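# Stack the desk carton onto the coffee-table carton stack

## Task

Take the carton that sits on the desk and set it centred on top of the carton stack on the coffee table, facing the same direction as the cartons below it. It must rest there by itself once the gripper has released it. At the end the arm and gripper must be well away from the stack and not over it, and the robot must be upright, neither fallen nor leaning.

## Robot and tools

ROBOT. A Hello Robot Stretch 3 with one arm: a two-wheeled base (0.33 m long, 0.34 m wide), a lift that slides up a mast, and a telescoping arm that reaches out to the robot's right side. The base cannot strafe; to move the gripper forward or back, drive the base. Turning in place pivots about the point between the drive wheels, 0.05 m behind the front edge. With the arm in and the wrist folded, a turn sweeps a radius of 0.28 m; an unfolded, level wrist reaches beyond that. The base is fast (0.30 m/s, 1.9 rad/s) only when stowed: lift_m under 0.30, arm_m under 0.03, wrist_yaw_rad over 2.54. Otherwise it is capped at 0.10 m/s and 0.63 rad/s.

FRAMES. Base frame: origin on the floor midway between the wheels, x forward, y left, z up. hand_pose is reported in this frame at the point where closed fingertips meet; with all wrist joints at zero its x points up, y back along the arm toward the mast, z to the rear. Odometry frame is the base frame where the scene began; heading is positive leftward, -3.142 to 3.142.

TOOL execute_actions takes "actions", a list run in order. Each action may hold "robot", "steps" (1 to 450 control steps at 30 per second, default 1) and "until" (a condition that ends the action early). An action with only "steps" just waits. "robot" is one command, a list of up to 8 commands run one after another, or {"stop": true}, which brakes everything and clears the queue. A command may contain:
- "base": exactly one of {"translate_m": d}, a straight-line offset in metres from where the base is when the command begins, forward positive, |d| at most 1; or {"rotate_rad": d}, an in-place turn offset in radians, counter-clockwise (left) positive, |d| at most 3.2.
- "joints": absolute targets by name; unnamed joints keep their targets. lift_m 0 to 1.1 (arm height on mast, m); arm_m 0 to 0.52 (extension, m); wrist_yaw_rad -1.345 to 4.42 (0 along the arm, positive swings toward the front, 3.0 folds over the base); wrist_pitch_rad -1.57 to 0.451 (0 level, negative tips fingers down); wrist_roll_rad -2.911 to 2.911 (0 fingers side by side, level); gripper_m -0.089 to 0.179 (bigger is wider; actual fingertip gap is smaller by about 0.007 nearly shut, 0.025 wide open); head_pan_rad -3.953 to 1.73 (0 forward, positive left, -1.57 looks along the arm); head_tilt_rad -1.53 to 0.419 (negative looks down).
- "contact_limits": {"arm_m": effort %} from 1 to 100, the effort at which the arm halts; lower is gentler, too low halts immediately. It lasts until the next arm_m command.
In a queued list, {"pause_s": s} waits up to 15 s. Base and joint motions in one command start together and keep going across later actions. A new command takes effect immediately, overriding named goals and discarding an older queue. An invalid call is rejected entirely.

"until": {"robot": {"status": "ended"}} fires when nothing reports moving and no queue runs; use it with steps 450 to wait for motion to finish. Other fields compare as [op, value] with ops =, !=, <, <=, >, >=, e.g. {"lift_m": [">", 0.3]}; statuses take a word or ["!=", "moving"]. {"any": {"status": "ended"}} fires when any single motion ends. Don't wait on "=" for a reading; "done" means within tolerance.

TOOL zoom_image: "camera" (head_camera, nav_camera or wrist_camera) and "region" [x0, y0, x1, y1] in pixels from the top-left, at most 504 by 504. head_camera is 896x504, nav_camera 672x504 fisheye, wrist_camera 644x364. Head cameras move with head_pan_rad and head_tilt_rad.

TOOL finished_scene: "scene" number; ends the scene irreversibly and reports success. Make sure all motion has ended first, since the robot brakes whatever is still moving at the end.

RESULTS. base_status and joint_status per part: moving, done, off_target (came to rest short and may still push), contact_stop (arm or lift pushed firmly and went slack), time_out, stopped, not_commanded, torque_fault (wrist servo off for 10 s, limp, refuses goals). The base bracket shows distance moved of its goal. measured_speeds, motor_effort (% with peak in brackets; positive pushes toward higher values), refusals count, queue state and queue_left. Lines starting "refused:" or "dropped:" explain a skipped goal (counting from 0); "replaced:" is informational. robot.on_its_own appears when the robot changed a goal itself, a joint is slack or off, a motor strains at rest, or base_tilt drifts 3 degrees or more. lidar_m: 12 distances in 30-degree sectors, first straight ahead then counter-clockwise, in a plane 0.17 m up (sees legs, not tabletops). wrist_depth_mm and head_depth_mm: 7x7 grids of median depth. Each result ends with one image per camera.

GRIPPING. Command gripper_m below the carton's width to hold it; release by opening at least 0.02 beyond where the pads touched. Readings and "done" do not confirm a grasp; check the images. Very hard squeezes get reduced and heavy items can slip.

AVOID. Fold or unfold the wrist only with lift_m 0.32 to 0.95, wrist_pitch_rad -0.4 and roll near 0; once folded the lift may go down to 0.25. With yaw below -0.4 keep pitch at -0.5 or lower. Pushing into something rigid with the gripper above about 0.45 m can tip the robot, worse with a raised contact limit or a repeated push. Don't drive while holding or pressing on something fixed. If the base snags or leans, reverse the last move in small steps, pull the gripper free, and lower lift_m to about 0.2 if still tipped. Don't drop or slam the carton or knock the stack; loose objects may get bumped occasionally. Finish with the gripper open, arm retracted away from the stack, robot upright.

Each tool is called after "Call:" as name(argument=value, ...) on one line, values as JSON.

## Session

Call:
execute_actions(actions=[{"robot":{"joints":{"head_tilt_rad":-0.5}},"steps":100,"until":{"robot":{"status":"ended"}}}])

Scene clock: 0.87 s.
robot.base_odometry: x=+0.000 y=+0.000 heading=+0.000 (m, m, rad; robot's odometry frame)
robot.turned_by_wheels: +0.000 (rad since the last result)
robot.turned_by_imu: +0.000 (rad since the last result)
robot.base_tilt: forward=+2.0 right=+0.7 (deg)
robot.lidar_m: 1.18 1.62 1.00 1.88 1.62 1.62 1.86 1.65 1.91 1.88 1.82 2.13
robot.head_depth_mm: 1907 2005 2151 2330 1999 1562 1280 / 2075 2198 2333 2471 1972 1555 1279 / 2215 2379 2638 2626 1962 1541 1263 / 2414 2626 2905 2659 1955 1524 1255 / 2678 2930 3227 2633 1929 1518 1241 / 2671 2884 3122 2608 1508 1513 1234 / 2442 2609 2836 2431 1340 1454 1234
robot.base_status: not_commanded
robot.joint_positions: lift_m=+0.390 arm_m=-0.002 wrist_yaw_rad=+3.140 wrist_pitch_rad=-0.499 wrist_roll_rad=-0.003 gripper_m=+0.037 head_pan_rad=+0.014 head_tilt_rad=-0.493
robot.joint_goals: lift_m=+0.390 arm_m=-0.002 wrist_yaw_rad=+3.140 wrist_pitch_rad=-0.499 wrist_roll_rad=-0.003 gripper_m=+0.037 head_pan_rad=+0.014 head_tilt_rad=-0.500
robot.joint_status: lift_m=not_commanded arm_m=not_commanded wrist_yaw_rad=not_commanded wrist_pitch_rad=not_commanded wrist_roll_rad=not_commanded gripper_m=not_commanded head_pan_rad=not_commanded head_tilt_rad=done
robot.measured_speeds: translate_m=+0.000 rotate_rad=+0.000 lift_m=+0.000 arm_m=+0.000 wrist_yaw_rad=+0.000 wrist_pitch_rad=+0.000 wrist_roll_rad=+0.000 head_pan_rad=+0.000 head_tilt_rad=+0.000
robot: refusals=0 queue=done queue_left=0
robot.motor_effort: left_wheel=+1(1) right_wheel=+0(1) lift_m=+40(39) arm_m=+1(0) wrist_yaw_rad=+0(0) wrist_pitch_rad=+5(5) wrist_roll_rad=+0(0) gripper_m=-1(1) head_pan_rad=+0(1) head_tilt_rad=-3(21) (%)
robot.hand_pose: x=-0.0209 y=+0.0709 z=+0.3851 quat_wxyz=(+0.175, +0.684, +0.175, +0.686) (m; robot's base frame)
robot.wrist_depth_mm: - - - - - - - / - - - - - - - / 936 952 - - - - - / 770 781 783 810 827 846 866 / 651 660 671 676 707 701 710 / 562 571 - 587 603 601 611 / 496 519 - - 512 524 532
pictures: head_camera (sideways: a quarter turn clockwise sets it upright), nav_camera (sideways: a quarter turn counterclockwise sets it upright), wrist_camera
Images, in order (width x height): head_camera 896x504, nav_camera 672x504, wrist_camera 644x364.

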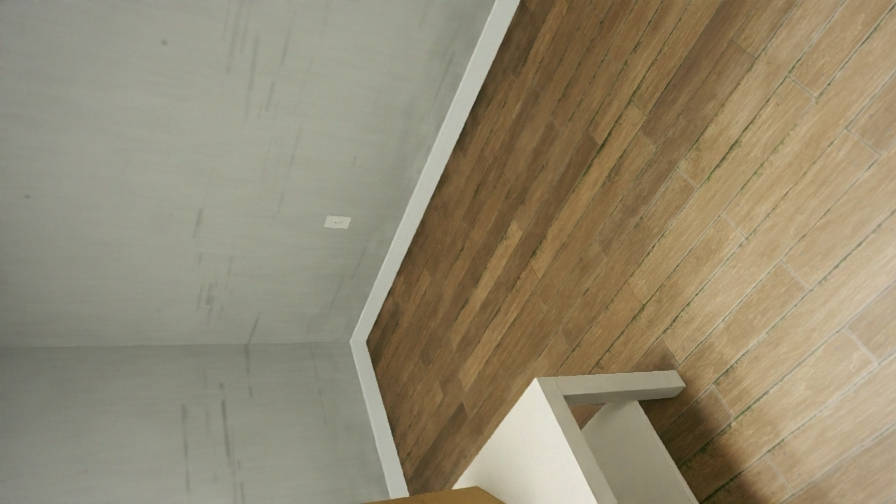

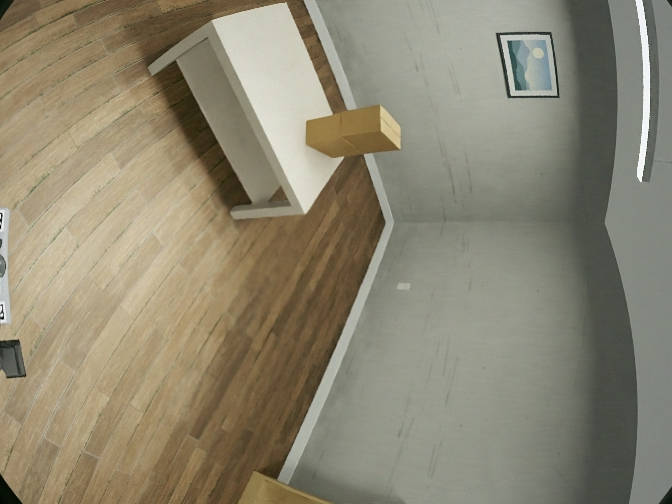

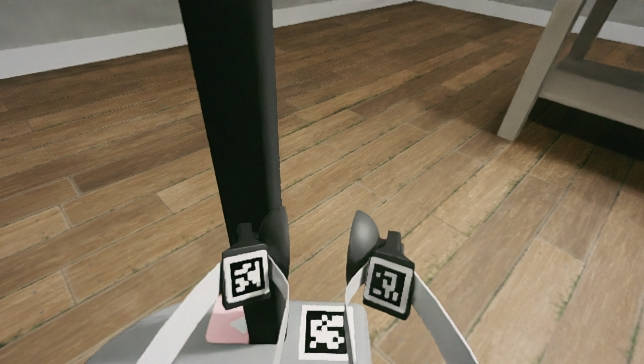

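Call:
execute_actions(actions=[{"robot":{"joints":{"head_pan_rad":0.5,"lift_m":0.28}},"steps":100,"until":{"robot":{"status":"ended"}}}])

Call:
execute_actions(actions=[{"robot":{"joints":{"head_pan_rad":-2.6}},"steps":100,"until":{"robot":{"status":"ended"}}}])

Scene clock: 5.23 s.
robot.base_odometry: x=+0.000 y=+0.000 heading=+0.000 (m, m, rad; robot's odometry frame)
robot.turned_by_wheels: +0.000 (rad since the last result)
robot.turned_by_imu: +0.001 (rad since the last result)
robot.base_tilt: forward=+1.9 right=+0.8 (deg)
robot.lidar_m: 1.18 1.62 1.00 1.88 1.62 1.62 1.85 1.65 1.91 1.87 1.82 2.13
robot.head_depth_mm: 2598 2844 3050 2772 1972 1570 1283 / 2501 2734 3047 2716 1914 1554 1270 / 2397 2646 2917 2552 1456 1513 1268 / 2362 2543 2697 1424 1435 1492 1256 / 2221 2452 2733 1649 1372 1457 1246 / 2153 2382 2599 2589 1301 1426 1242 / 2096 2295 2470 2542 1243 1399 1229
robot.base_status: not_commanded
robot.joint_positions: lift_m=+0.281 arm_m=-0.002 wrist_yaw_rad=+3.140 wrist_pitch_rad=-0.499 wrist_roll_rad=-0.003 gripper_m=+0.037 head_pan_rad=+0.493 head_tilt_rad=-0.494
robot.joint_goals: lift_m=+0.280 arm_m=-0.002 wrist_yaw_rad=+3.140 wrist_pitch_rad=-0.499 wrist_roll_rad=-0.003 gripper_m=+0.037 head_pan_rad=+0.500 head_tilt_rad=-0.500
robot.joint_status: lift_m=done arm_m=not_commanded wrist_yaw_rad=not_commanded wrist_pitch_rad=not_commanded wrist_roll_rad=not_commanded gripper_m=not_commanded head_pan_rad=done head_tilt_rad=done
robot.measured_speeds: translate_m=+0.000 rotate_rad=+0.000 lift_m=+0.000 arm_m=+0.000 wrist_yaw_rad=+0.000 wrist_pitch_rad=+0.000 wrist_roll_rad=+0.000 head_pan_rad=+0.000 head_tilt_rad=+0.000
robot: refusals=0 queue=done queue_left=0
robot.motor_effort: left_wheel=+2(1) right_wheel=+0(0) lift_m=+18(39) arm_m=+0(0) wrist_yaw_rad=-1(0) wrist_pitch_rad=+5(5) wrist_roll_rad=+0(0) gripper_m=+0(1) head_pan_rad=+3(22) head_tilt_rad=-3(4) (%)
robot.hand_pose: x=-0.0209 y=+0.0709 z=+0.2756 quat_wxyz=(+0.175, +0.684, +0.175, +0.686) (m; robot's base frame)
robot.wrist_depth_mm: - - - - - - - / 960 989 - - - - - / 746 761 - 795 808 835 873 / 605 618 610 631 654 670 677 / 511 529 536 550 558 551 564 / 455 - - - 476 473 482 / - - - - 401 412 421
pictures: head_camera (sideways: a quarter turn clockwise sets it upright), nav_camera (sideways: a quarter turn counterclockwise sets it upright), wrist_camera
Images, in order (width x height): head_camera 896x504, nav_camera 672x504, wrist_camera 644x364.

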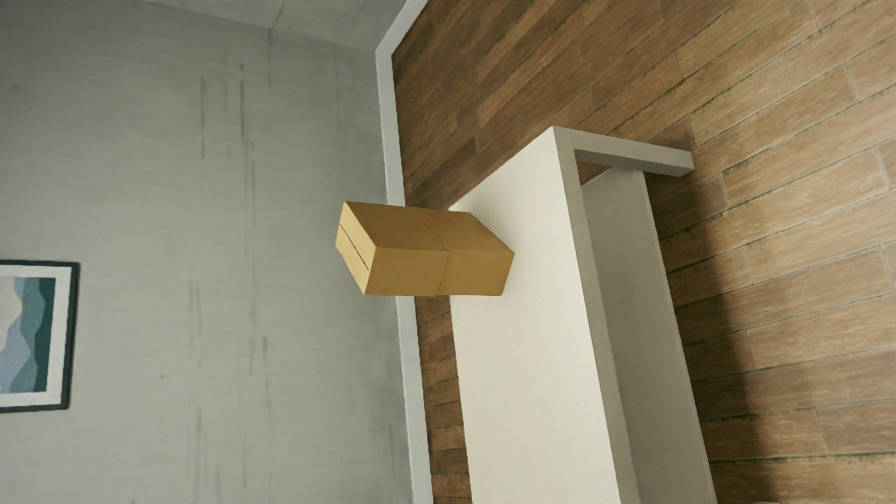

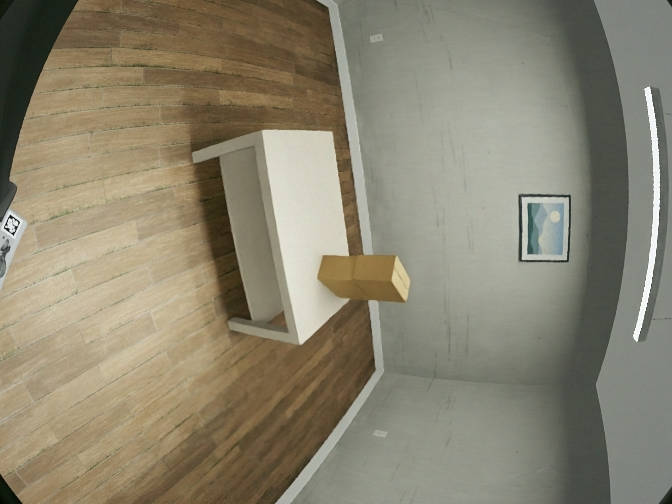

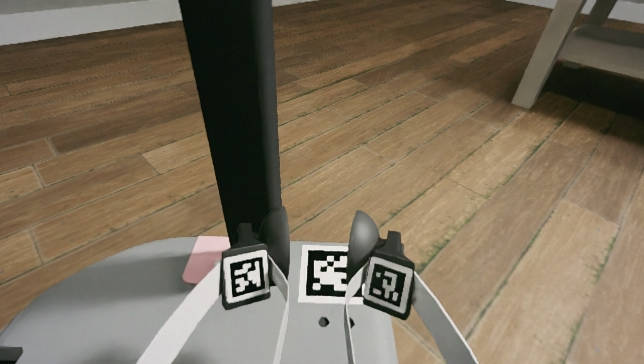

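Scene clock: 7.23 s.
robot.base_odometry: x=+0.000 y=+0.000 heading=+0.000 (m, m, rad; robot's odometry frame)
robot.turned_by_wheels: +0.000 (rad since the last result)
robot.turned_by_imu: +0.001 (rad since the last result)
robot.base_tilt: forward=+1.9 right=+0.7 (deg)
robot.lidar_m: 1.18 1.62 1.00 1.88 1.62 1.62 1.85 1.65 1.91 1.88 1.82 2.13
robot.head_depth_mm: 1917 2112 2355 2506 2006 1566 1283 / 1867 2062 2266 2479 1996 1556 1266 / 1834 2009 2173 2399 1954 1544 1268 / 1772 1931 2116 2345 1970 1515 1258 / 1734 1884 1929 2258 1910 1514 1248 / 1679 1830 1888 2231 1914 1494 1236 / 1636 1757 1846 2148 1899 1492 1234
robot.base_status: not_commanded
robot.joint_positions: lift_m=+0.281 arm_m=-0.002 wrist_yaw_rad=+3.140 wrist_pitch_rad=-0.499 wrist_roll_rad=-0.003 gripper_m=+0.037 head_pan_rad=-2.593 head_tilt_rad=-0.494
robot.joint_goals: lift_m=+0.280 arm_m=-0.002 wrist_yaw_rad=+3.140 wrist_pitch_rad=-0.499 wrist_roll_rad=-0.003 gripper_m=+0.037 head_pan_rad=-2.600 head_tilt_rad=-0.500
robot.joint_status: lift_m=done arm_m=not_commanded wrist_yaw_rad=not_commanded wrist_pitch_rad=not_commanded wrist_roll_rad=not_commanded gripper_m=not_commanded head_pan_rad=done head_tilt_rad=done
robot.measured_speeds: translate_m=+0.000 rotate_rad=+0.000 lift_m=+0.000 arm_m=+0.000 wrist_yaw_rad=+0.000 wrist_pitch_rad=+0.000 wrist_roll_rad=+0.000 head_pan_rad=+0.000 head_tilt_rad=+0.000
robot: refusals=0 queue=done queue_left=0
robot.motor_effort: left_wheel=+1(1) right_wheel=+1(0) lift_m=+18(18) arm_m=+0(0) wrist_yaw_rad=-1(0) wrist_pitch_rad=+5(5) wrist_roll_rad=+0(0) gripper_m=+0(1) head_pan_rad=-2(26) head_tilt_rad=-1(3) (%)
robot.hand_pose: x=-0.0209 y=+0.0709 z=+0.2756 quat_wxyz=(+0.175, +0.684, +0.175, +0.686) (m; robot's base frame)
robot.wrist_depth_mm: - - - - - - - / 949 988 - - - - - / 741 762 - 798 818 834 858 / 603 616 605 643 653 663 677 / 512 535 541 558 560 550 564 / 454 - - - 473 474 478 / - - - - 403 414 420
pictures: head_camera (sideways: a quarter turn clockwise sets it upright), nav_camera (sideways: a quarter turn counterclockwise sets it upright), wrist_camera
Images, in order (width x height): head_camera 896x504, nav_camera 672x504, wrist_camera 644x364.

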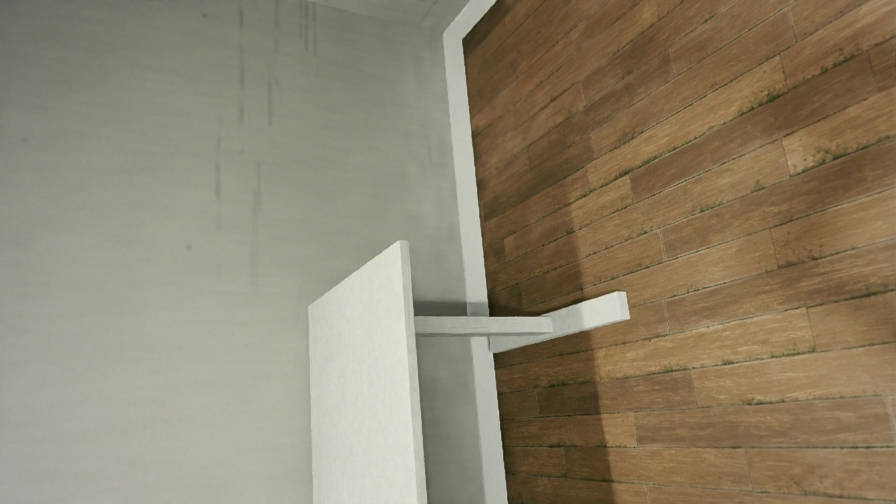

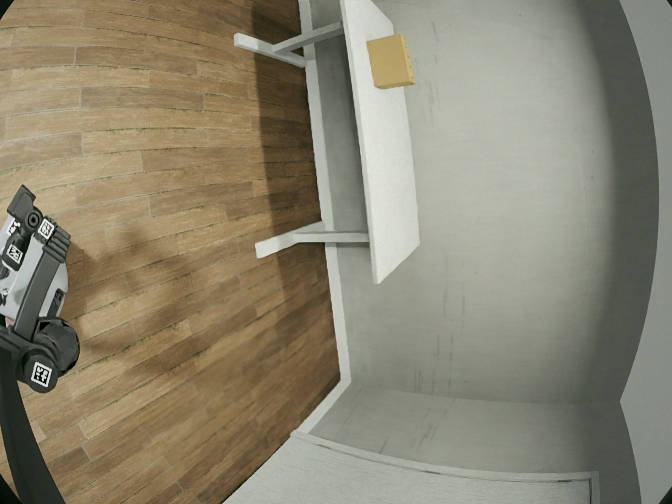

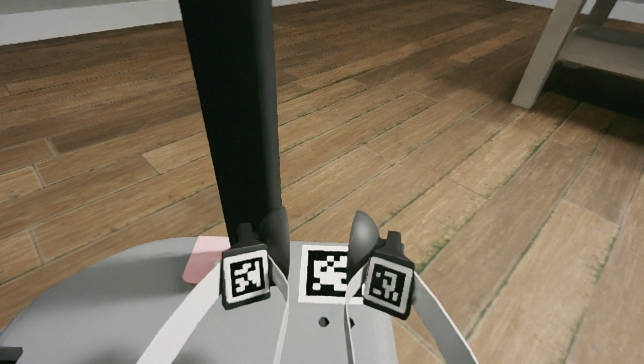

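Call:
execute_actions(actions=[{"robot":[{"joints":{"head_pan_rad":-1.1,"head_tilt_rad":-0.6},"base":{"rotate_rad":-1.96}},{"base":{"translate_m":0.98}},{"base":{"rotate_rad":1.17}},{"joints":{"lift_m":0.9,"wrist_pitch_rad":-0.4,"gripper_m":0.179}},{"joints":{"wrist_yaw_rad":1.57}},{"joints":{"lift_m":1.06,"wrist_pitch_rad":-0.9}},{"joints":{"arm_m":0.35}}],"steps":450},{"steps":450,"until":{"robot":{"status":"ended"}}}])

Scene clock: 36.27 s.
robot.base_odometry: x=-0.372 y=-0.907 heading=-0.790 (m, m, rad; robot's odometry frame)
robot.turned_by_wheels: -0.790 (rad since the last result)
robot.turned_by_imu: -0.760 (rad since the last result)
robot.base_tilt: forward=+1.9 right=+0.7 (deg)
robot.lidar_m: 1.67 1.63 2.49 1.89 1.96 2.08 2.00 1.66 0.98 1.18 0.92 1.70
robot.head_depth_mm: 937 1019 1145 1007 800 646 1137 / 977 1069 1189 921 768 642 1179 / 1024 1118 1234 733 757 657 1201 / 1075 1176 1290 744 775 689 1190 / 1119 1247 1343 964 776 1334 1188 / 1184 1310 1479 996 765 1355 1180 / 1254 1399 1600 980 788 1391 1163
robot.base_status: done (rotate_rad +1.1699 of +1.1700)
robot.joint_positions: lift_m=+1.059 arm_m=+0.350 wrist_yaw_rad=+1.571 wrist_pitch_rad=-0.907 wrist_roll_rad=-0.003 gripper_m=+0.179 head_pan_rad=-1.107 head_tilt_rad=-0.593
robot.joint_goals: lift_m=+1.060 arm_m=+0.350 wrist_yaw_rad=+1.570 wrist_pitch_rad=-0.900 wrist_roll_rad=-0.003 gripper_m=+0.179 head_pan_rad=-1.100 head_tilt_rad=-0.600
robot.joint_status: lift_m=done arm_m=done wrist_yaw_rad=done wrist_pitch_rad=done wrist_roll_rad=not_commanded gripper_m=done head_pan_rad=done head_tilt_rad=done
robot.measured_speeds: translate_m=+0.000 rotate_rad=+0.000 lift_m=+0.000 arm_m=+0.000 wrist_yaw_rad=+0.000 wrist_pitch_rad=+0.000 wrist_roll_rad=+0.000 head_pan_rad=+0.000 head_tilt_rad=+0.000
robot: refusals=0 queue=done queue_left=0
robot.motor_effort: left_wheel=-2(13) right_wheel=+3(10) lift_m=+60(62) arm_m=+4(5) wrist_yaw_rad=-1(3) wrist_pitch_rad=+3(7) wrist_roll_rad=+0(0) gripper_m=-1(94) head_pan_rad=+2(27) head_tilt_rad=-3(11) (%)
robot.hand_pose: x=+0.1175 y=-0.4948 z=+0.9813 quat_wxyz=(+0.669, +0.668, -0.229, +0.231) (m; robot's base frame)
robot.wrist_depth_mm: - - - 634 639 651 649 / - - - 569 356 340 584 / - - - 518 320 303 536 / - - - 475 326 279 488 / - - - 438 329 260 440 / - - - 408 337 239 246 / - - 390 381 383 383 392
pictures: head_camera (sideways: a quarter turn clockwise sets it upright), nav_camera (sideways: a quarter turn counterclockwise sets it upright), wrist_camera
Images, in order (width x height): head_camera 896x504, nav_camera 672x504, wrist_camera 644x364.

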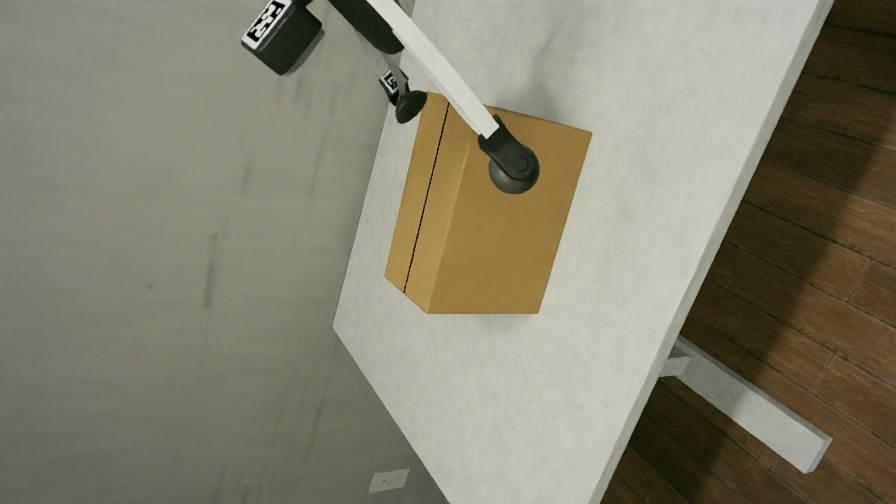

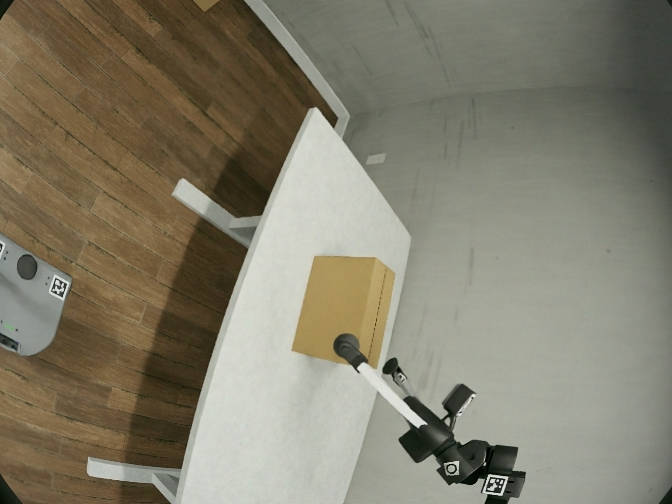

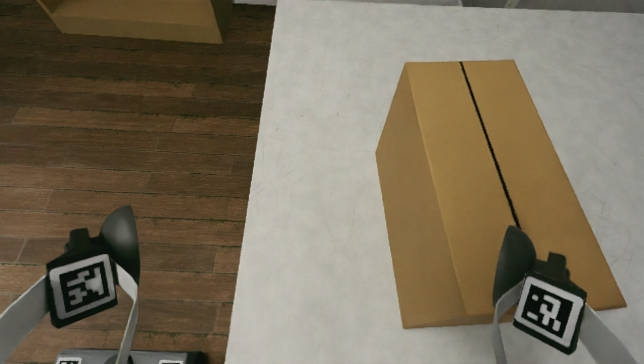

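Call:
execute_actions(actions=[{"robot":[{"base":{"translate_m":0.1},"joints":{"head_pan_rad":-1.4,"arm_m":0.508}},{"joints":{"lift_m":1.0}}],"steps":450,"until":{"robot":{"status":"ended"}}}])

Scene clock: 42.23 s.
robot.base_odometry: x=-0.301 y=-0.978 heading=-0.790 (m, m, rad; robot's odometry frame)
robot.turned_by_wheels: +0.000 (rad since the last result)
robot.turned_by_imu: +0.002 (rad since the last result)
robot.base_tilt: forward=+1.9 right=+0.7 (deg)
robot.lidar_m: 1.57 1.55 2.34 1.87 2.46 2.19 2.09 1.05 1.06 1.19 0.86 1.69
robot.head_depth_mm: 929 1061 1143 1050 800 646 1188 / 945 - 1189 1041 795 641 1201 / 962 1064 1209 947 760 654 1199 / 976 1082 1208 707 740 653 1187 / 994 1097 1215 715 747 660 1184 / 1010 1117 1246 913 751 675 1181 / 1024 1136 1261 985 759 1255 1145
robot.base_status: done (translate_m +0.1000 of +0.1000)
robot.joint_positions: lift_m=+1.001 arm_m=+0.508 wrist_yaw_rad=+1.571 wrist_pitch_rad=-0.907 wrist_roll_rad=-0.003 gripper_m=+0.179 head_pan_rad=-1.393 head_tilt_rad=-0.593
robot.joint_goals: lift_m=+1.000 arm_m=+0.508 wrist_yaw_rad=+1.570 wrist_pitch_rad=-0.900 wrist_roll_rad=-0.003 gripper_m=+0.179 head_pan_rad=-1.400 head_tilt_rad=-0.600
robot.joint_status: lift_m=done arm_m=done wrist_yaw_rad=done wrist_pitch_rad=done wrist_roll_rad=not_commanded gripper_m=done head_pan_rad=done head_tilt_rad=done
robot.measured_speeds: translate_m=+0.000 rotate_rad=+0.000 lift_m=+0.000 arm_m=+0.000 wrist_yaw_rad=+0.000 wrist_pitch_rad=+0.000 wrist_roll_rad=+0.000 head_pan_rad=+0.000 head_tilt_rad=+0.000
robot: refusals=0 queue=done queue_left=0
robot.motor_effort: left_wheel=-1(2) right_wheel=+3(8) lift_m=+19(59) arm_m=+4(5) wrist_yaw_rad=-1(1) wrist_pitch_rad=+3(3) wrist_roll_rad=+0(0) gripper_m=-1(0) head_pan_rad=-2(16) head_tilt_rad=-1(2) (%)
robot.hand_pose: x=+0.1175 y=-0.6528 z=+0.9227 quat_wxyz=(+0.669, +0.668, -0.229, +0.231) (m; robot's base frame)
robot.wrist_depth_mm: - - 536 539 551 556 563 / - - 483 491 494 507 505 / - 459 232 226 442 455 462 / - 410 210 207 408 421 420 / - 376 193 192 372 389 391 / - 344 179 178 184 355 359 / 323 324 165 166 170 330 335
pictures: head_camera (sideways: a quarter turn clockwise sets it upright), nav_camera (sideways: a quarter turn counterclockwise sets it upright), wrist_camera
Images, in order (width x height): head_camera 896x504, nav_camera 672x504, wrist_camera 644x364.

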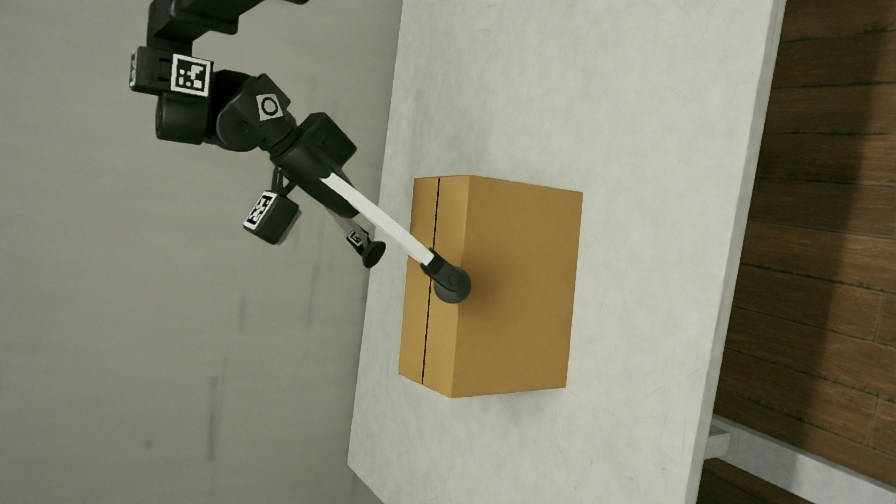

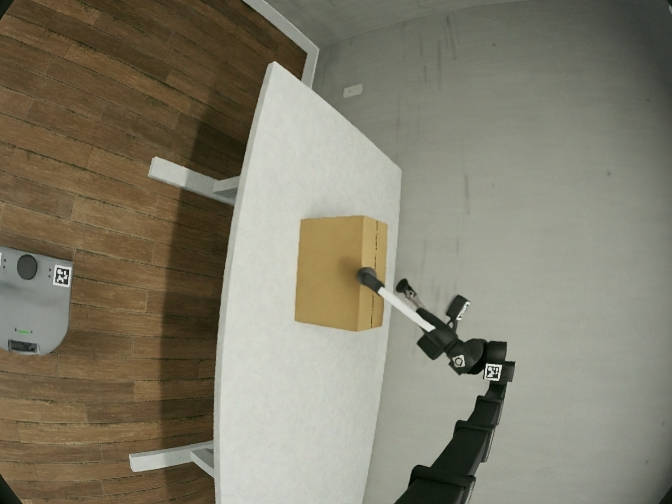

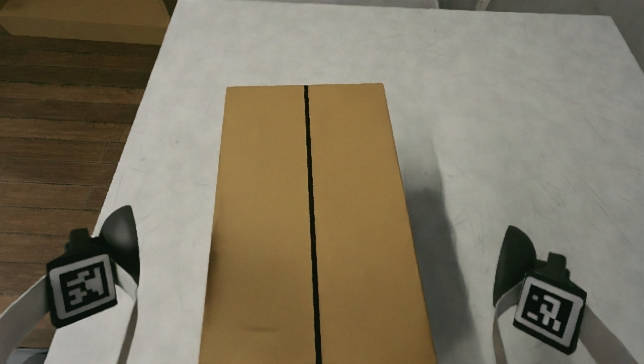

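Call:
execute_actions(actions=[{"robot":[{"joints":{"wrist_yaw_rad":1.64,"arm_m":0.515}},{"joints":{"lift_m":0.94}},{"joints":{"gripper_m":0.07}},{"joints":{"lift_m":1.1}}],"steps":450,"until":{"robot":{"status":"ended"}}}])

Call:
execute_actions(actions=[{"robot":[{"base":{"rotate_rad":1.5},"joints":{"wrist_yaw_rad":-0.785,"arm_m":0.05,"head_pan_rad":-1.3,"head_tilt_rad":-0.75}},{"base":{"translate_m":1.0}},{"base":{"translate_m":0.65}},{"base":{"rotate_rad":1.64}}],"steps":450},{"steps":450,"until":{"robot":{"status":"ended"}}}])

Scene clock: 56.17 s.
robot.base_odometry: x=-0.301 y=-0.978 heading=-0.790 (m, m, rad; robot's odometry frame)
robot.turned_by_wheels: +0.000 (rad since the last result)
robot.turned_by_imu: +0.002 (rad since the last result)
robot.base_tilt: forward=+2.0 right=+0.8 (deg)
robot.lidar_m: 1.57 1.54 2.35 1.87 2.46 2.18 2.10 1.05 1.06 1.18 0.86 1.69
robot.head_depth_mm: 955 1023 1141 1056 802 648 1193 / 925 1059 1164 1044 794 644 1208 / 961 1035 626 670 784 654 1196 / 976 1088 624 664 782 651 1188 / 990 1097 622 670 775 664 1185 / 1016 1127 1192 912 766 677 1173 / 1027 1142 1254 979 759 1248 1154
robot.base_status: done (translate_m +0.1000 of +0.1000)
robot.joint_positions: lift_m=+1.098 arm_m=+0.515 wrist_yaw_rad=+1.638 wrist_pitch_rad=-0.915 wrist_roll_rad=-0.003 gripper_m=+0.083 head_pan_rad=-1.393 head_tilt_rad=-0.593
robot.joint_goals: lift_m=+1.100 arm_m=+0.515 wrist_yaw_rad=+1.640 wrist_pitch_rad=-0.900 wrist_roll_rad=-0.003 gripper_m=+0.082 head_pan_rad=-1.400 head_tilt_rad=-0.600
robot.joint_status: lift_m=done arm_m=done wrist_yaw_rad=done wrist_pitch_rad=done wrist_roll_rad=not_commanded gripper_m=done head_pan_rad=done head_tilt_rad=done
robot.measured_speeds: translate_m=+0.000 rotate_rad=+0.000 lift_m=+0.000 arm_m=+0.000 wrist_yaw_rad=+0.000 wrist_pitch_rad=+0.000 wrist_roll_rad=+0.000 head_pan_rad=+0.000 head_tilt_rad=+0.000
robot: refusals=0 queue=done queue_left=0
robot.on_its_own: gripper_m is held at +0.082, not at your +0.070, by its stall guard, which is still easing
robot.motor_effort: left_wheel=-1(9) right_wheel=+3(18) lift_m=+61(65) arm_m=+4(4) wrist_yaw_rad=+1(3) wrist_pitch_rad=+6(6) wrist_roll_rad=+0(0) gripper_m=-32(99) head_pan_rad=-2(2) head_tilt_rad=-3(3) (%)
robot.hand_pose: x=+0.1156 y=-0.6507 z=+1.0185 quat_wxyz=(+0.662, +0.676, -0.204, +0.251) (m; robot's base frame)
robot.wrist_depth_mm: - - - - - - 693 / - - 181 179 189 633 618 / - - 161 162 166 568 590 / - - 145 147 149 526 530 / - - 133 135 136 494 493 / - 123 123 124 125 - 452 / - 403 115 116 116 415 428
pictures: head_camera (sideways: a quarter turn clockwise sets it upright), nav_camera (sideways: a quarter turn counterclockwise sets it upright), wrist_camera
Images, in order (width x height): head_camera 896x504, nav_camera 672x504, wrist_camera 644x364.

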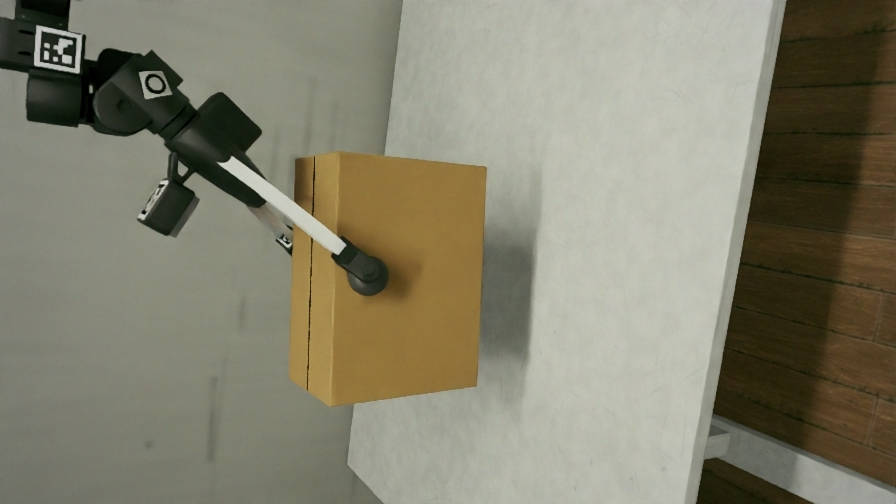

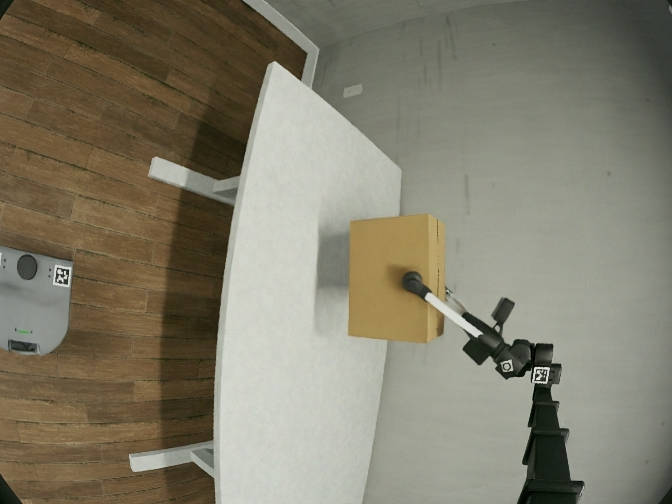

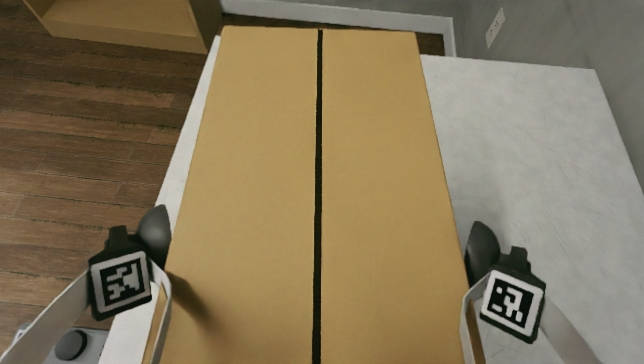

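Scene clock: 83.67 s.
robot.base_odometry: x=+0.950 y=+0.098 heading=+2.350 (m, m, rad; robot's odometry frame)
robot.turned_by_wheels: +3.140 (rad since the last result)
robot.turned_by_imu: +3.105 (rad since the last result)
robot.base_tilt: forward=+2.0 right=+0.7 (deg)
robot.lidar_m: 2.23 2.31 2.53 2.38 1.99 1.45 1.52 1.57 0.25 0.24 2.00 0.81
robot.head_depth_mm: 1541 - - - - - 1106 / 1594 1728 - 1887 288 296 314 / 1626 1830 2151 753 336 341 724 / 1660 1890 2132 712 799 844 749 / 1699 1930 2161 698 764 839 759 / 1742 1993 2192 1834 988 837 772 / 1791 2045 2249 1818 985 831 1044
robot.base_status: done (rotate_rad +1.6399 of +1.6400)
robot.joint_positions: lift_m=+1.098 arm_m=+0.050 wrist_yaw_rad=-0.783 wrist_pitch_rad=-0.916 wrist_roll_rad=-0.003 gripper_m=+0.107 head_pan_rad=-1.307 head_tilt_rad=-0.741
robot.joint_goals: lift_m=+1.100 arm_m=+0.050 wrist_yaw_rad=-0.785 wrist_pitch_rad=-0.900 wrist_roll_rad=-0.003 gripper_m=+0.106 head_pan_rad=-1.300 head_tilt_rad=-0.750
robot.joint_status: lift_m=done arm_m=done wrist_yaw_rad=done wrist_pitch_rad=done wrist_roll_rad=not_commanded gripper_m=done head_pan_rad=done head_tilt_rad=done
robot.measured_speeds: translate_m=+0.000 rotate_rad=+0.000 lift_m=+0.000 arm_m=+0.000 wrist_yaw_rad=+0.000 wrist_pitch_rad=+0.000 wrist_roll_rad=+0.000 head_pan_rad=+0.000 head_tilt_rad=+0.000
robot: refusals=0 queue=done queue_left=0
robot.on_its_own: gripper_m is held at +0.106, not at your +0.070, by its stall guard, which is not easing now
robot.motor_effort: left_wheel=-3(7) right_wheel=+3(9) lift_m=+61(60) arm_m=-3(4) wrist_yaw_rad=-2(4) wrist_pitch_rad=+6(6) wrist_roll_rad=+0(0) gripper_m=-22(33) head_pan_rad=+2(8) head_tilt_rad=-4(15) (%)
robot.hand_pose: x=-0.1181 y=-0.2921 z=+1.0183 quat_wxyz=(+0.468, +0.048, -0.704, -0.531) (m; robot's base frame)
robot.wrist_depth_mm: - - - - - - - / - - 215 204 - - - / - - 179 176 184 - - / 409 - 154 155 160 - - / 393 503 137 138 140 - - / 383 124 124 125 126 - - / 431 506 113 114 115 - -
pictures: head_camera (sideways: a quarter turn clockwise sets it upright), nav_camera (sideways: a quarter turn counterclockwise sets it upright), wrist_camera
Images, in order (width x height): head_camera 896x504, nav_camera 672x504, wrist_camera 644x364.

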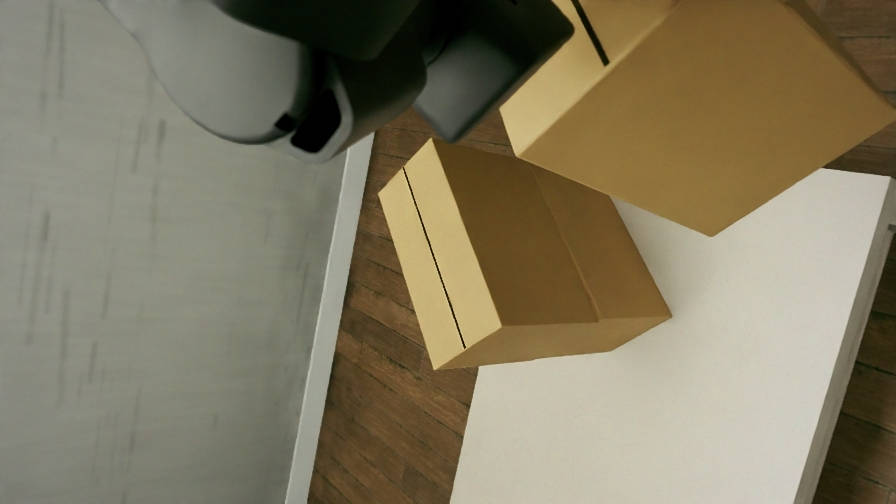

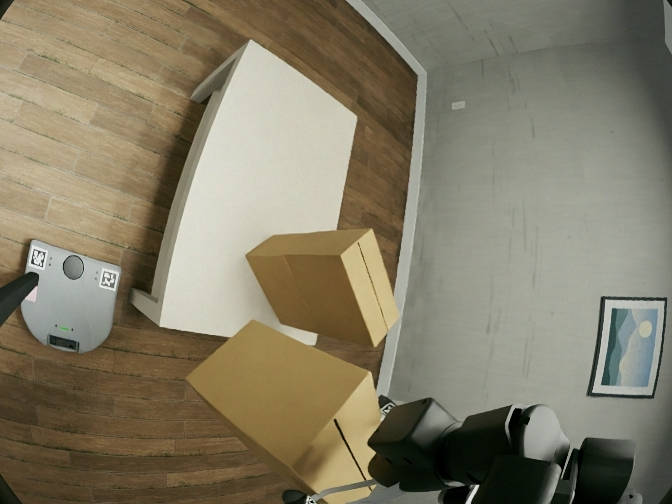

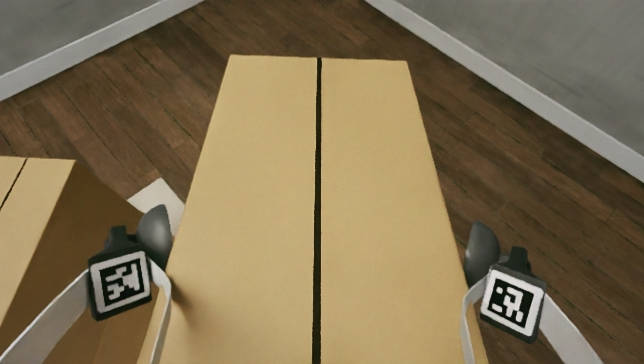

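Call:
execute_actions(actions=[{"robot":[{"joints":{"wrist_pitch_rad":-0.78,"wrist_yaw_rad":-0.85}},{"base":{"translate_m":0.26},"joints":{"arm_m":0.35,"head_pan_rad":-1.8}},{"joints":{"lift_m":1.05}}],"steps":450,"until":{"robot":{"status":"ended"}}}])

Scene clock: 92.93 s.
robot.base_odometry: x=+0.767 y=+0.283 heading=+2.350 (m, m, rad; robot's odometry frame)
robot.turned_by_wheels: +0.000 (rad since the last result)
robot.turned_by_imu: +0.004 (rad since the last result)
robot.base_tilt: forward=+2.0 right=+0.8 (deg)
robot.lidar_m: 1.97 2.04 2.74 2.44 2.15 1.67 1.78 0.37 0.39 1.93 0.90 0.57
robot.head_depth_mm: - - 2324 1925 1569 1323 1146 / - 2113 2285 1902 1553 1282 968 / - 1938 1453 1784 1012 853 785 / 1695 1873 563 683 834 847 765 / - 1810 529 582 726 834 743 / - - 567 1699 959 837 724 / 1534 1779 2002 1825 976 832 722
robot.base_status: done (translate_m +0.2600 of +0.2600)
robot.joint_positions: lift_m=+1.051 arm_m=+0.350 wrist_yaw_rad=-0.848 wrist_pitch_rad=-0.801 wrist_roll_rad=-0.003 gripper_m=+0.107 head_pan_rad=-1.793 head_tilt_rad=-0.741
robot.joint_goals: lift_m=+1.050 arm_m=+0.350 wrist_yaw_rad=-0.850 wrist_pitch_rad=-0.780 wrist_roll_rad=-0.003 gripper_m=+0.106 head_pan_rad=-1.800 head_tilt_rad=-0.750
robot.joint_status: lift_m=done arm_m=done wrist_yaw_rad=done wrist_pitch_rad=done wrist_roll_rad=not_commanded gripper_m=done head_pan_rad=done head_tilt_rad=done
robot.measured_speeds: translate_m=+0.000 rotate_rad=+0.000 lift_m=+0.000 arm_m=+0.000 wrist_yaw_rad=+0.000 wrist_pitch_rad=+0.000 wrist_roll_rad=+0.000 head_pan_rad=+0.000 head_tilt_rad=+0.000
robot: refusals=0 queue=done queue_left=0
robot.on_its_own: gripper_m is held at +0.106, not at your +0.070, by its stall guard, which is not easing now
robot.motor_effort: left_wheel=-1(3) right_wheel=+3(8) lift_m=+20(60) arm_m=+4(4) wrist_yaw_rad=-2(2) wrist_pitch_rad=+8(8) wrist_roll_rad=+0(0) gripper_m=-22(21) head_pan_rad=-2(23) head_tilt_rad=-4(3) (%)
robot.hand_pose: x=-0.1423 y=-0.6010 z=+0.9886 quat_wxyz=(+0.481, -0.016, -0.706, -0.520) (m; robot's base frame)
robot.wrist_depth_mm: - - - - - - - / - - - - - - - / - - 203 198 - - - / - - 165 166 174 - - / - - 141 144 145 - - / - - 124 126 128 - - / - 970 112 113 114 - -
pictures: head_camera (sideways: a quarter turn clockwise sets it upright), nav_camera (sideways: a quarter turn counterclockwise sets it upright), wrist_camera
Images, in order (width x height): head_camera 896x504, nav_camera 672x504, wrist_camera 644x364.

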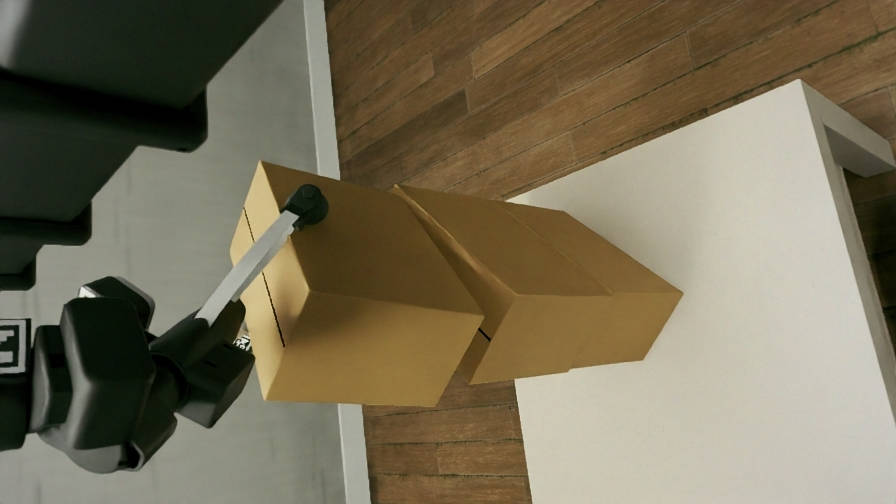

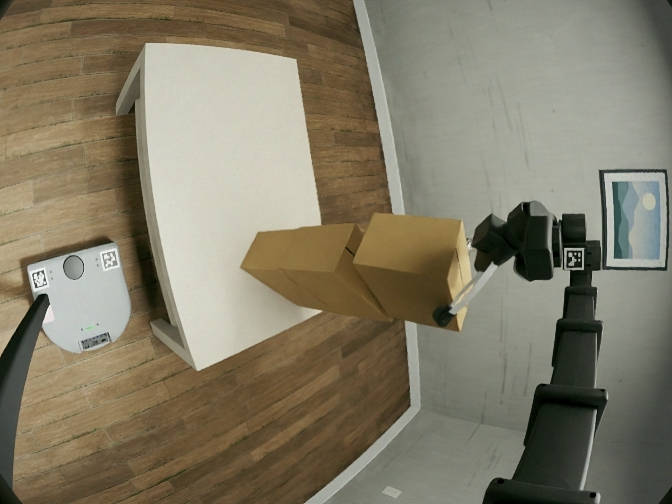

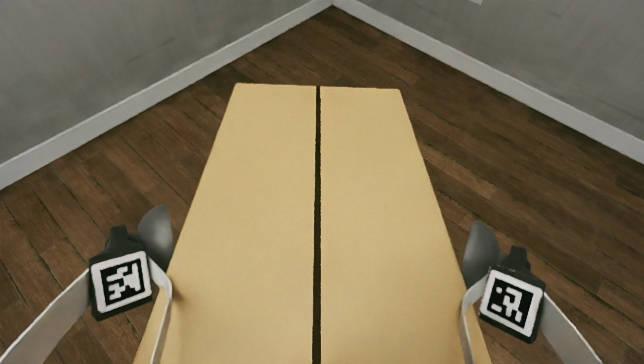

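Call:
execute_actions(actions=[{"robot":[{"base":{"translate_m":-0.012},"joints":{"arm_m":0.358}},{"joints":{"lift_m":1.01}}],"steps":450,"until":{"robot":{"status":"ended"}}}])

Scene clock: 98.17 s.
robot.base_odometry: x=+0.776 y=+0.274 heading=+2.350 (m, m, rad; robot's odometry frame)
robot.turned_by_wheels: +0.000 (rad since the last result)
robot.turned_by_imu: +0.002 (rad since the last result)
robot.base_tilt: forward=+1.9 right=+0.7 (deg)
robot.lidar_m: 1.98 2.05 2.76 2.43 2.15 1.67 1.77 0.36 0.38 1.94 0.91 0.58
robot.head_depth_mm: 1811 - - 1866 1536 1332 1145 / 1717 - 2285 1931 1568 1312 1077 / - - 722 1847 1068 856 782 / - 1866 596 685 864 847 763 / - - 573 637 722 837 745 / - - 1990 1783 944 835 726 / 1546 1772 2012 1812 979 831 719
robot.base_status: done (translate_m -0.0120 of -0.0120)
robot.joint_positions: lift_m=+1.015 arm_m=+0.358 wrist_yaw_rad=-0.848 wrist_pitch_rad=-0.750 wrist_roll_rad=-0.003 gripper_m=+0.107 head_pan_rad=-1.793 head_tilt_rad=-0.741
robot.joint_goals: lift_m=+1.015 arm_m=+0.358 wrist_yaw_rad=-0.850 wrist_pitch_rad=-0.780 wrist_roll_rad=-0.003 gripper_m=+0.106 head_pan_rad=-1.800 head_tilt_rad=-0.750
robot.joint_status: lift_m=contact_stop arm_m=done wrist_yaw_rad=done wrist_pitch_rad=done wrist_roll_rad=not_commanded gripper_m=done head_pan_rad=done head_tilt_rad=done
robot.measured_speeds: translate_m=+0.000 rotate_rad=+0.000 lift_m=-0.001 arm_m=+0.000 wrist_yaw_rad=+0.000 wrist_pitch_rad=+0.144 wrist_roll_rad=+0.000 head_pan_rad=+0.000 head_tilt_rad=+0.000
robot: refusals=0 queue=dropped queue_left=0
robot.on_its_own: gripper_m is held at +0.106, not at your +0.070, by its stall guard, which is not easing now; lift_m is slack since a contact_stop, until your next command for it (your +1.010 is given up)
robot.motor_effort: left_wheel=+1(5) right_wheel=-4(7) lift_m=+31(30) arm_m=+4(3) wrist_yaw_rad=-1(2) wrist_pitch_rad=-15(17) wrist_roll_rad=+0(0) gripper_m=-22(22) head_pan_rad=-2(2) head_tilt_rad=-5(4) (%)
robot.hand_pose: x=-0.1499 y=-0.6157 z=+0.9614 quat_wxyz=(+0.494, -0.034, -0.705, -0.507) (m; robot's base frame)
robot.wrist_depth_mm: - - - - - - - / - - 217 205 - - - / - - 179 176 185 - - / - - 154 156 161 - - / - - 137 139 140 - - / - 124 124 125 126 - - / 994 975 113 114 115 - -
pictures: head_camera (sideways: a quarter turn clockwise sets it upright), nav_camera (sideways: a quarter turn counterclockwise sets it upright), wrist_camera
Images, in order (width x height): head_camera 896x504, nav_camera 672x504, wrist_camera 644x364.

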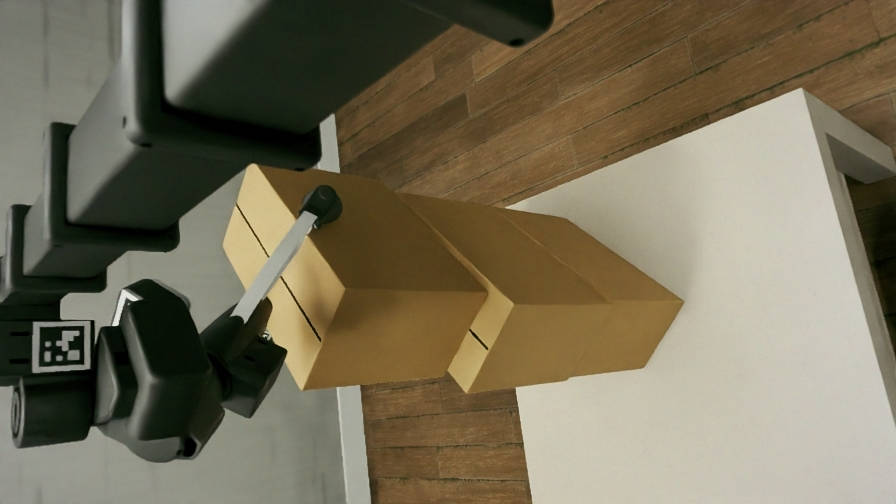

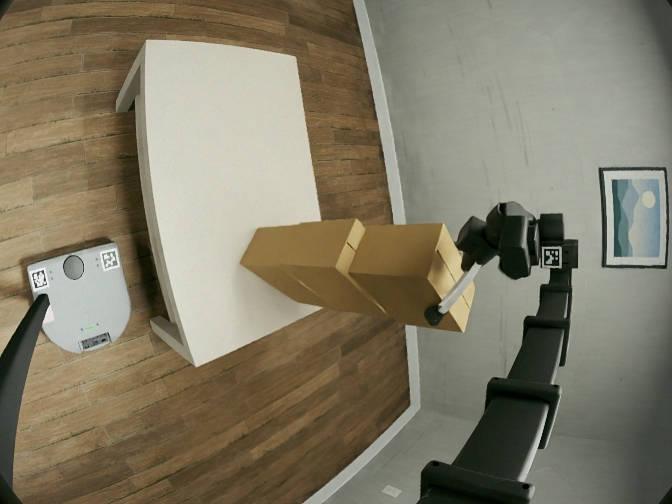

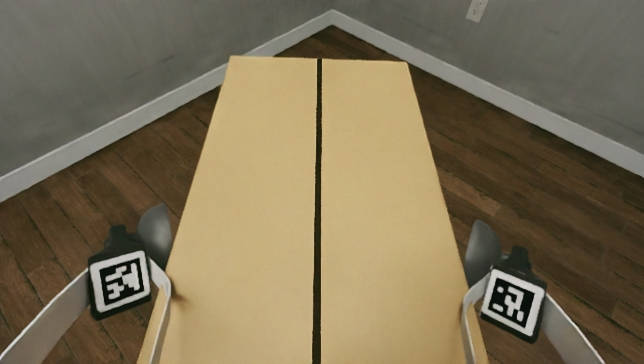

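Call:
execute_actions(actions=[{"robot":[{"joints":{"lift_m":1.04,"gripper_m":0.08}},{"base":{"translate_m":0.012},"joints":{"arm_m":0.327,"wrist_yaw_rad":-0.825}},{"joints":{"lift_m":1.022}}],"steps":450,"until":{"robot":{"status":"ended"}}}])

Scene clock: 104.80 s.
robot.base_odometry: x=+0.767 y=+0.283 heading=+2.350 (m, m, rad; robot's odometry frame)
robot.turned_by_wheels: +0.000 (rad since the last result)
robot.turned_by_imu: +0.002 (rad since the last result)
robot.base_tilt: forward=+1.9 right=+0.7 (deg)
robot.lidar_m: 1.97 2.04 2.74 2.43 2.15 1.68 1.78 0.37 0.39 1.93 0.90 0.57
robot.head_depth_mm: 1776 - - 1931 1570 1318 1146 / 1704 - 2286 1900 1562 1285 965 / - 2029 670 1789 1008 852 783 / - 1914 575 638 834 849 761 / - - 544 593 727 834 746 / - - 2053 1728 966 835 727 / 1556 1770 2028 1830 975 834 722
robot.base_status: done (translate_m +0.0120 of +0.0120)
robot.joint_positions: lift_m=+1.023 arm_m=+0.327 wrist_yaw_rad=-0.827 wrist_pitch_rad=-0.796 wrist_roll_rad=-0.003 gripper_m=+0.096 head_pan_rad=-1.793 head_tilt_rad=-0.741
robot.joint_goals: lift_m=+1.022 arm_m=+0.327 wrist_yaw_rad=-0.825 wrist_pitch_rad=-0.780 wrist_roll_rad=-0.003 gripper_m=+0.094 head_pan_rad=-1.800 head_tilt_rad=-0.750
robot.joint_status: lift_m=done arm_m=done wrist_yaw_rad=done wrist_pitch_rad=done wrist_roll_rad=not_commanded gripper_m=done head_pan_rad=done head_tilt_rad=done
robot.measured_speeds: translate_m=+0.000 rotate_rad=+0.000 lift_m=+0.000 arm_m=+0.000 wrist_yaw_rad=+0.000 wrist_pitch_rad=+0.000 wrist_roll_rad=+0.000 head_pan_rad=+0.000 head_tilt_rad=+0.000
robot: refusals=0 queue=done queue_left=0
robot.on_its_own: gripper_m is held at +0.094, not at your +0.080, by its stall guard, which is still easing
robot.motor_effort: left_wheel=-1(3) right_wheel=+3(9) lift_m=+20(65) arm_m=-3(2) wrist_yaw_rad=+1(3) wrist_pitch_rad=+6(12) wrist_roll_rad=+0(0) gripper_m=-26(99) head_pan_rad=-2(1) head_tilt_rad=-4(4) (%)
robot.hand_pose: x=-0.1408 y=-0.5818 z=+0.9614 quat_wxyz=(+0.488, -0.010, -0.706, -0.513) (m; robot's base frame)
robot.wrist_depth_mm: - - - - - - - / - - 198 193 208 - - / - - 172 171 177 - - / - - 151 152 155 - - / - - 136 138 139 - - / - 123 124 125 127 - - / 993 978 114 115 116 - -
pictures: head_camera (sideways: a quarter turn clockwise sets it upright), nav_camera (sideways: a quarter turn counterclockwise sets it upright), wrist_camera
Images, in order (width x height): head_camera 896x504, nav_camera 672x504, wrist_camera 644x364.

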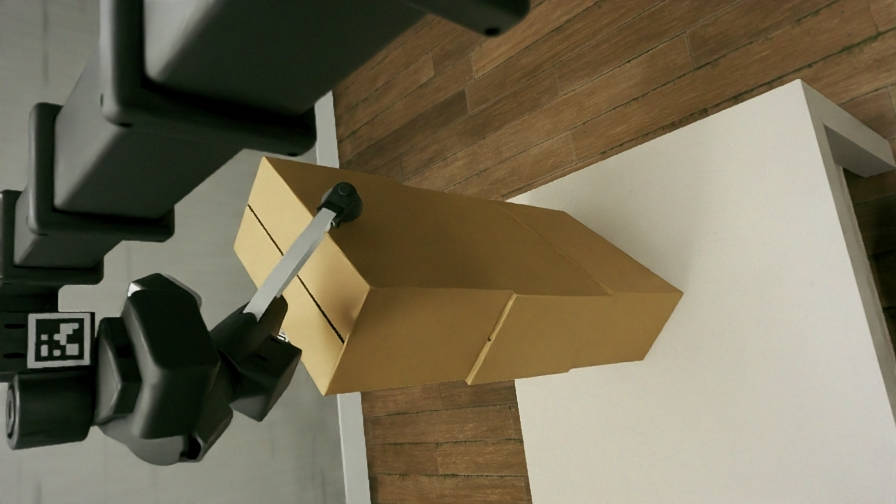

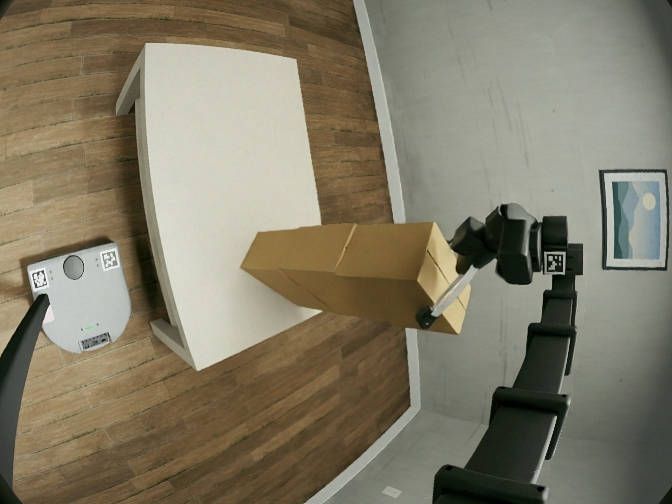

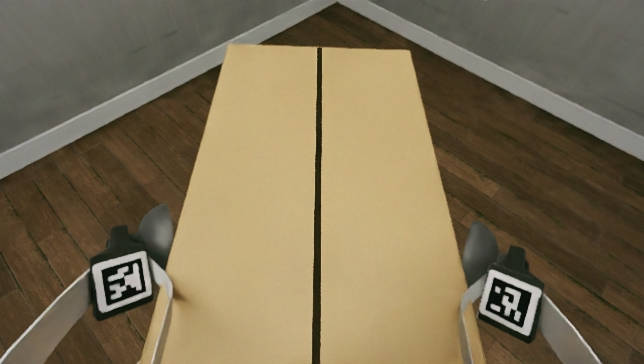

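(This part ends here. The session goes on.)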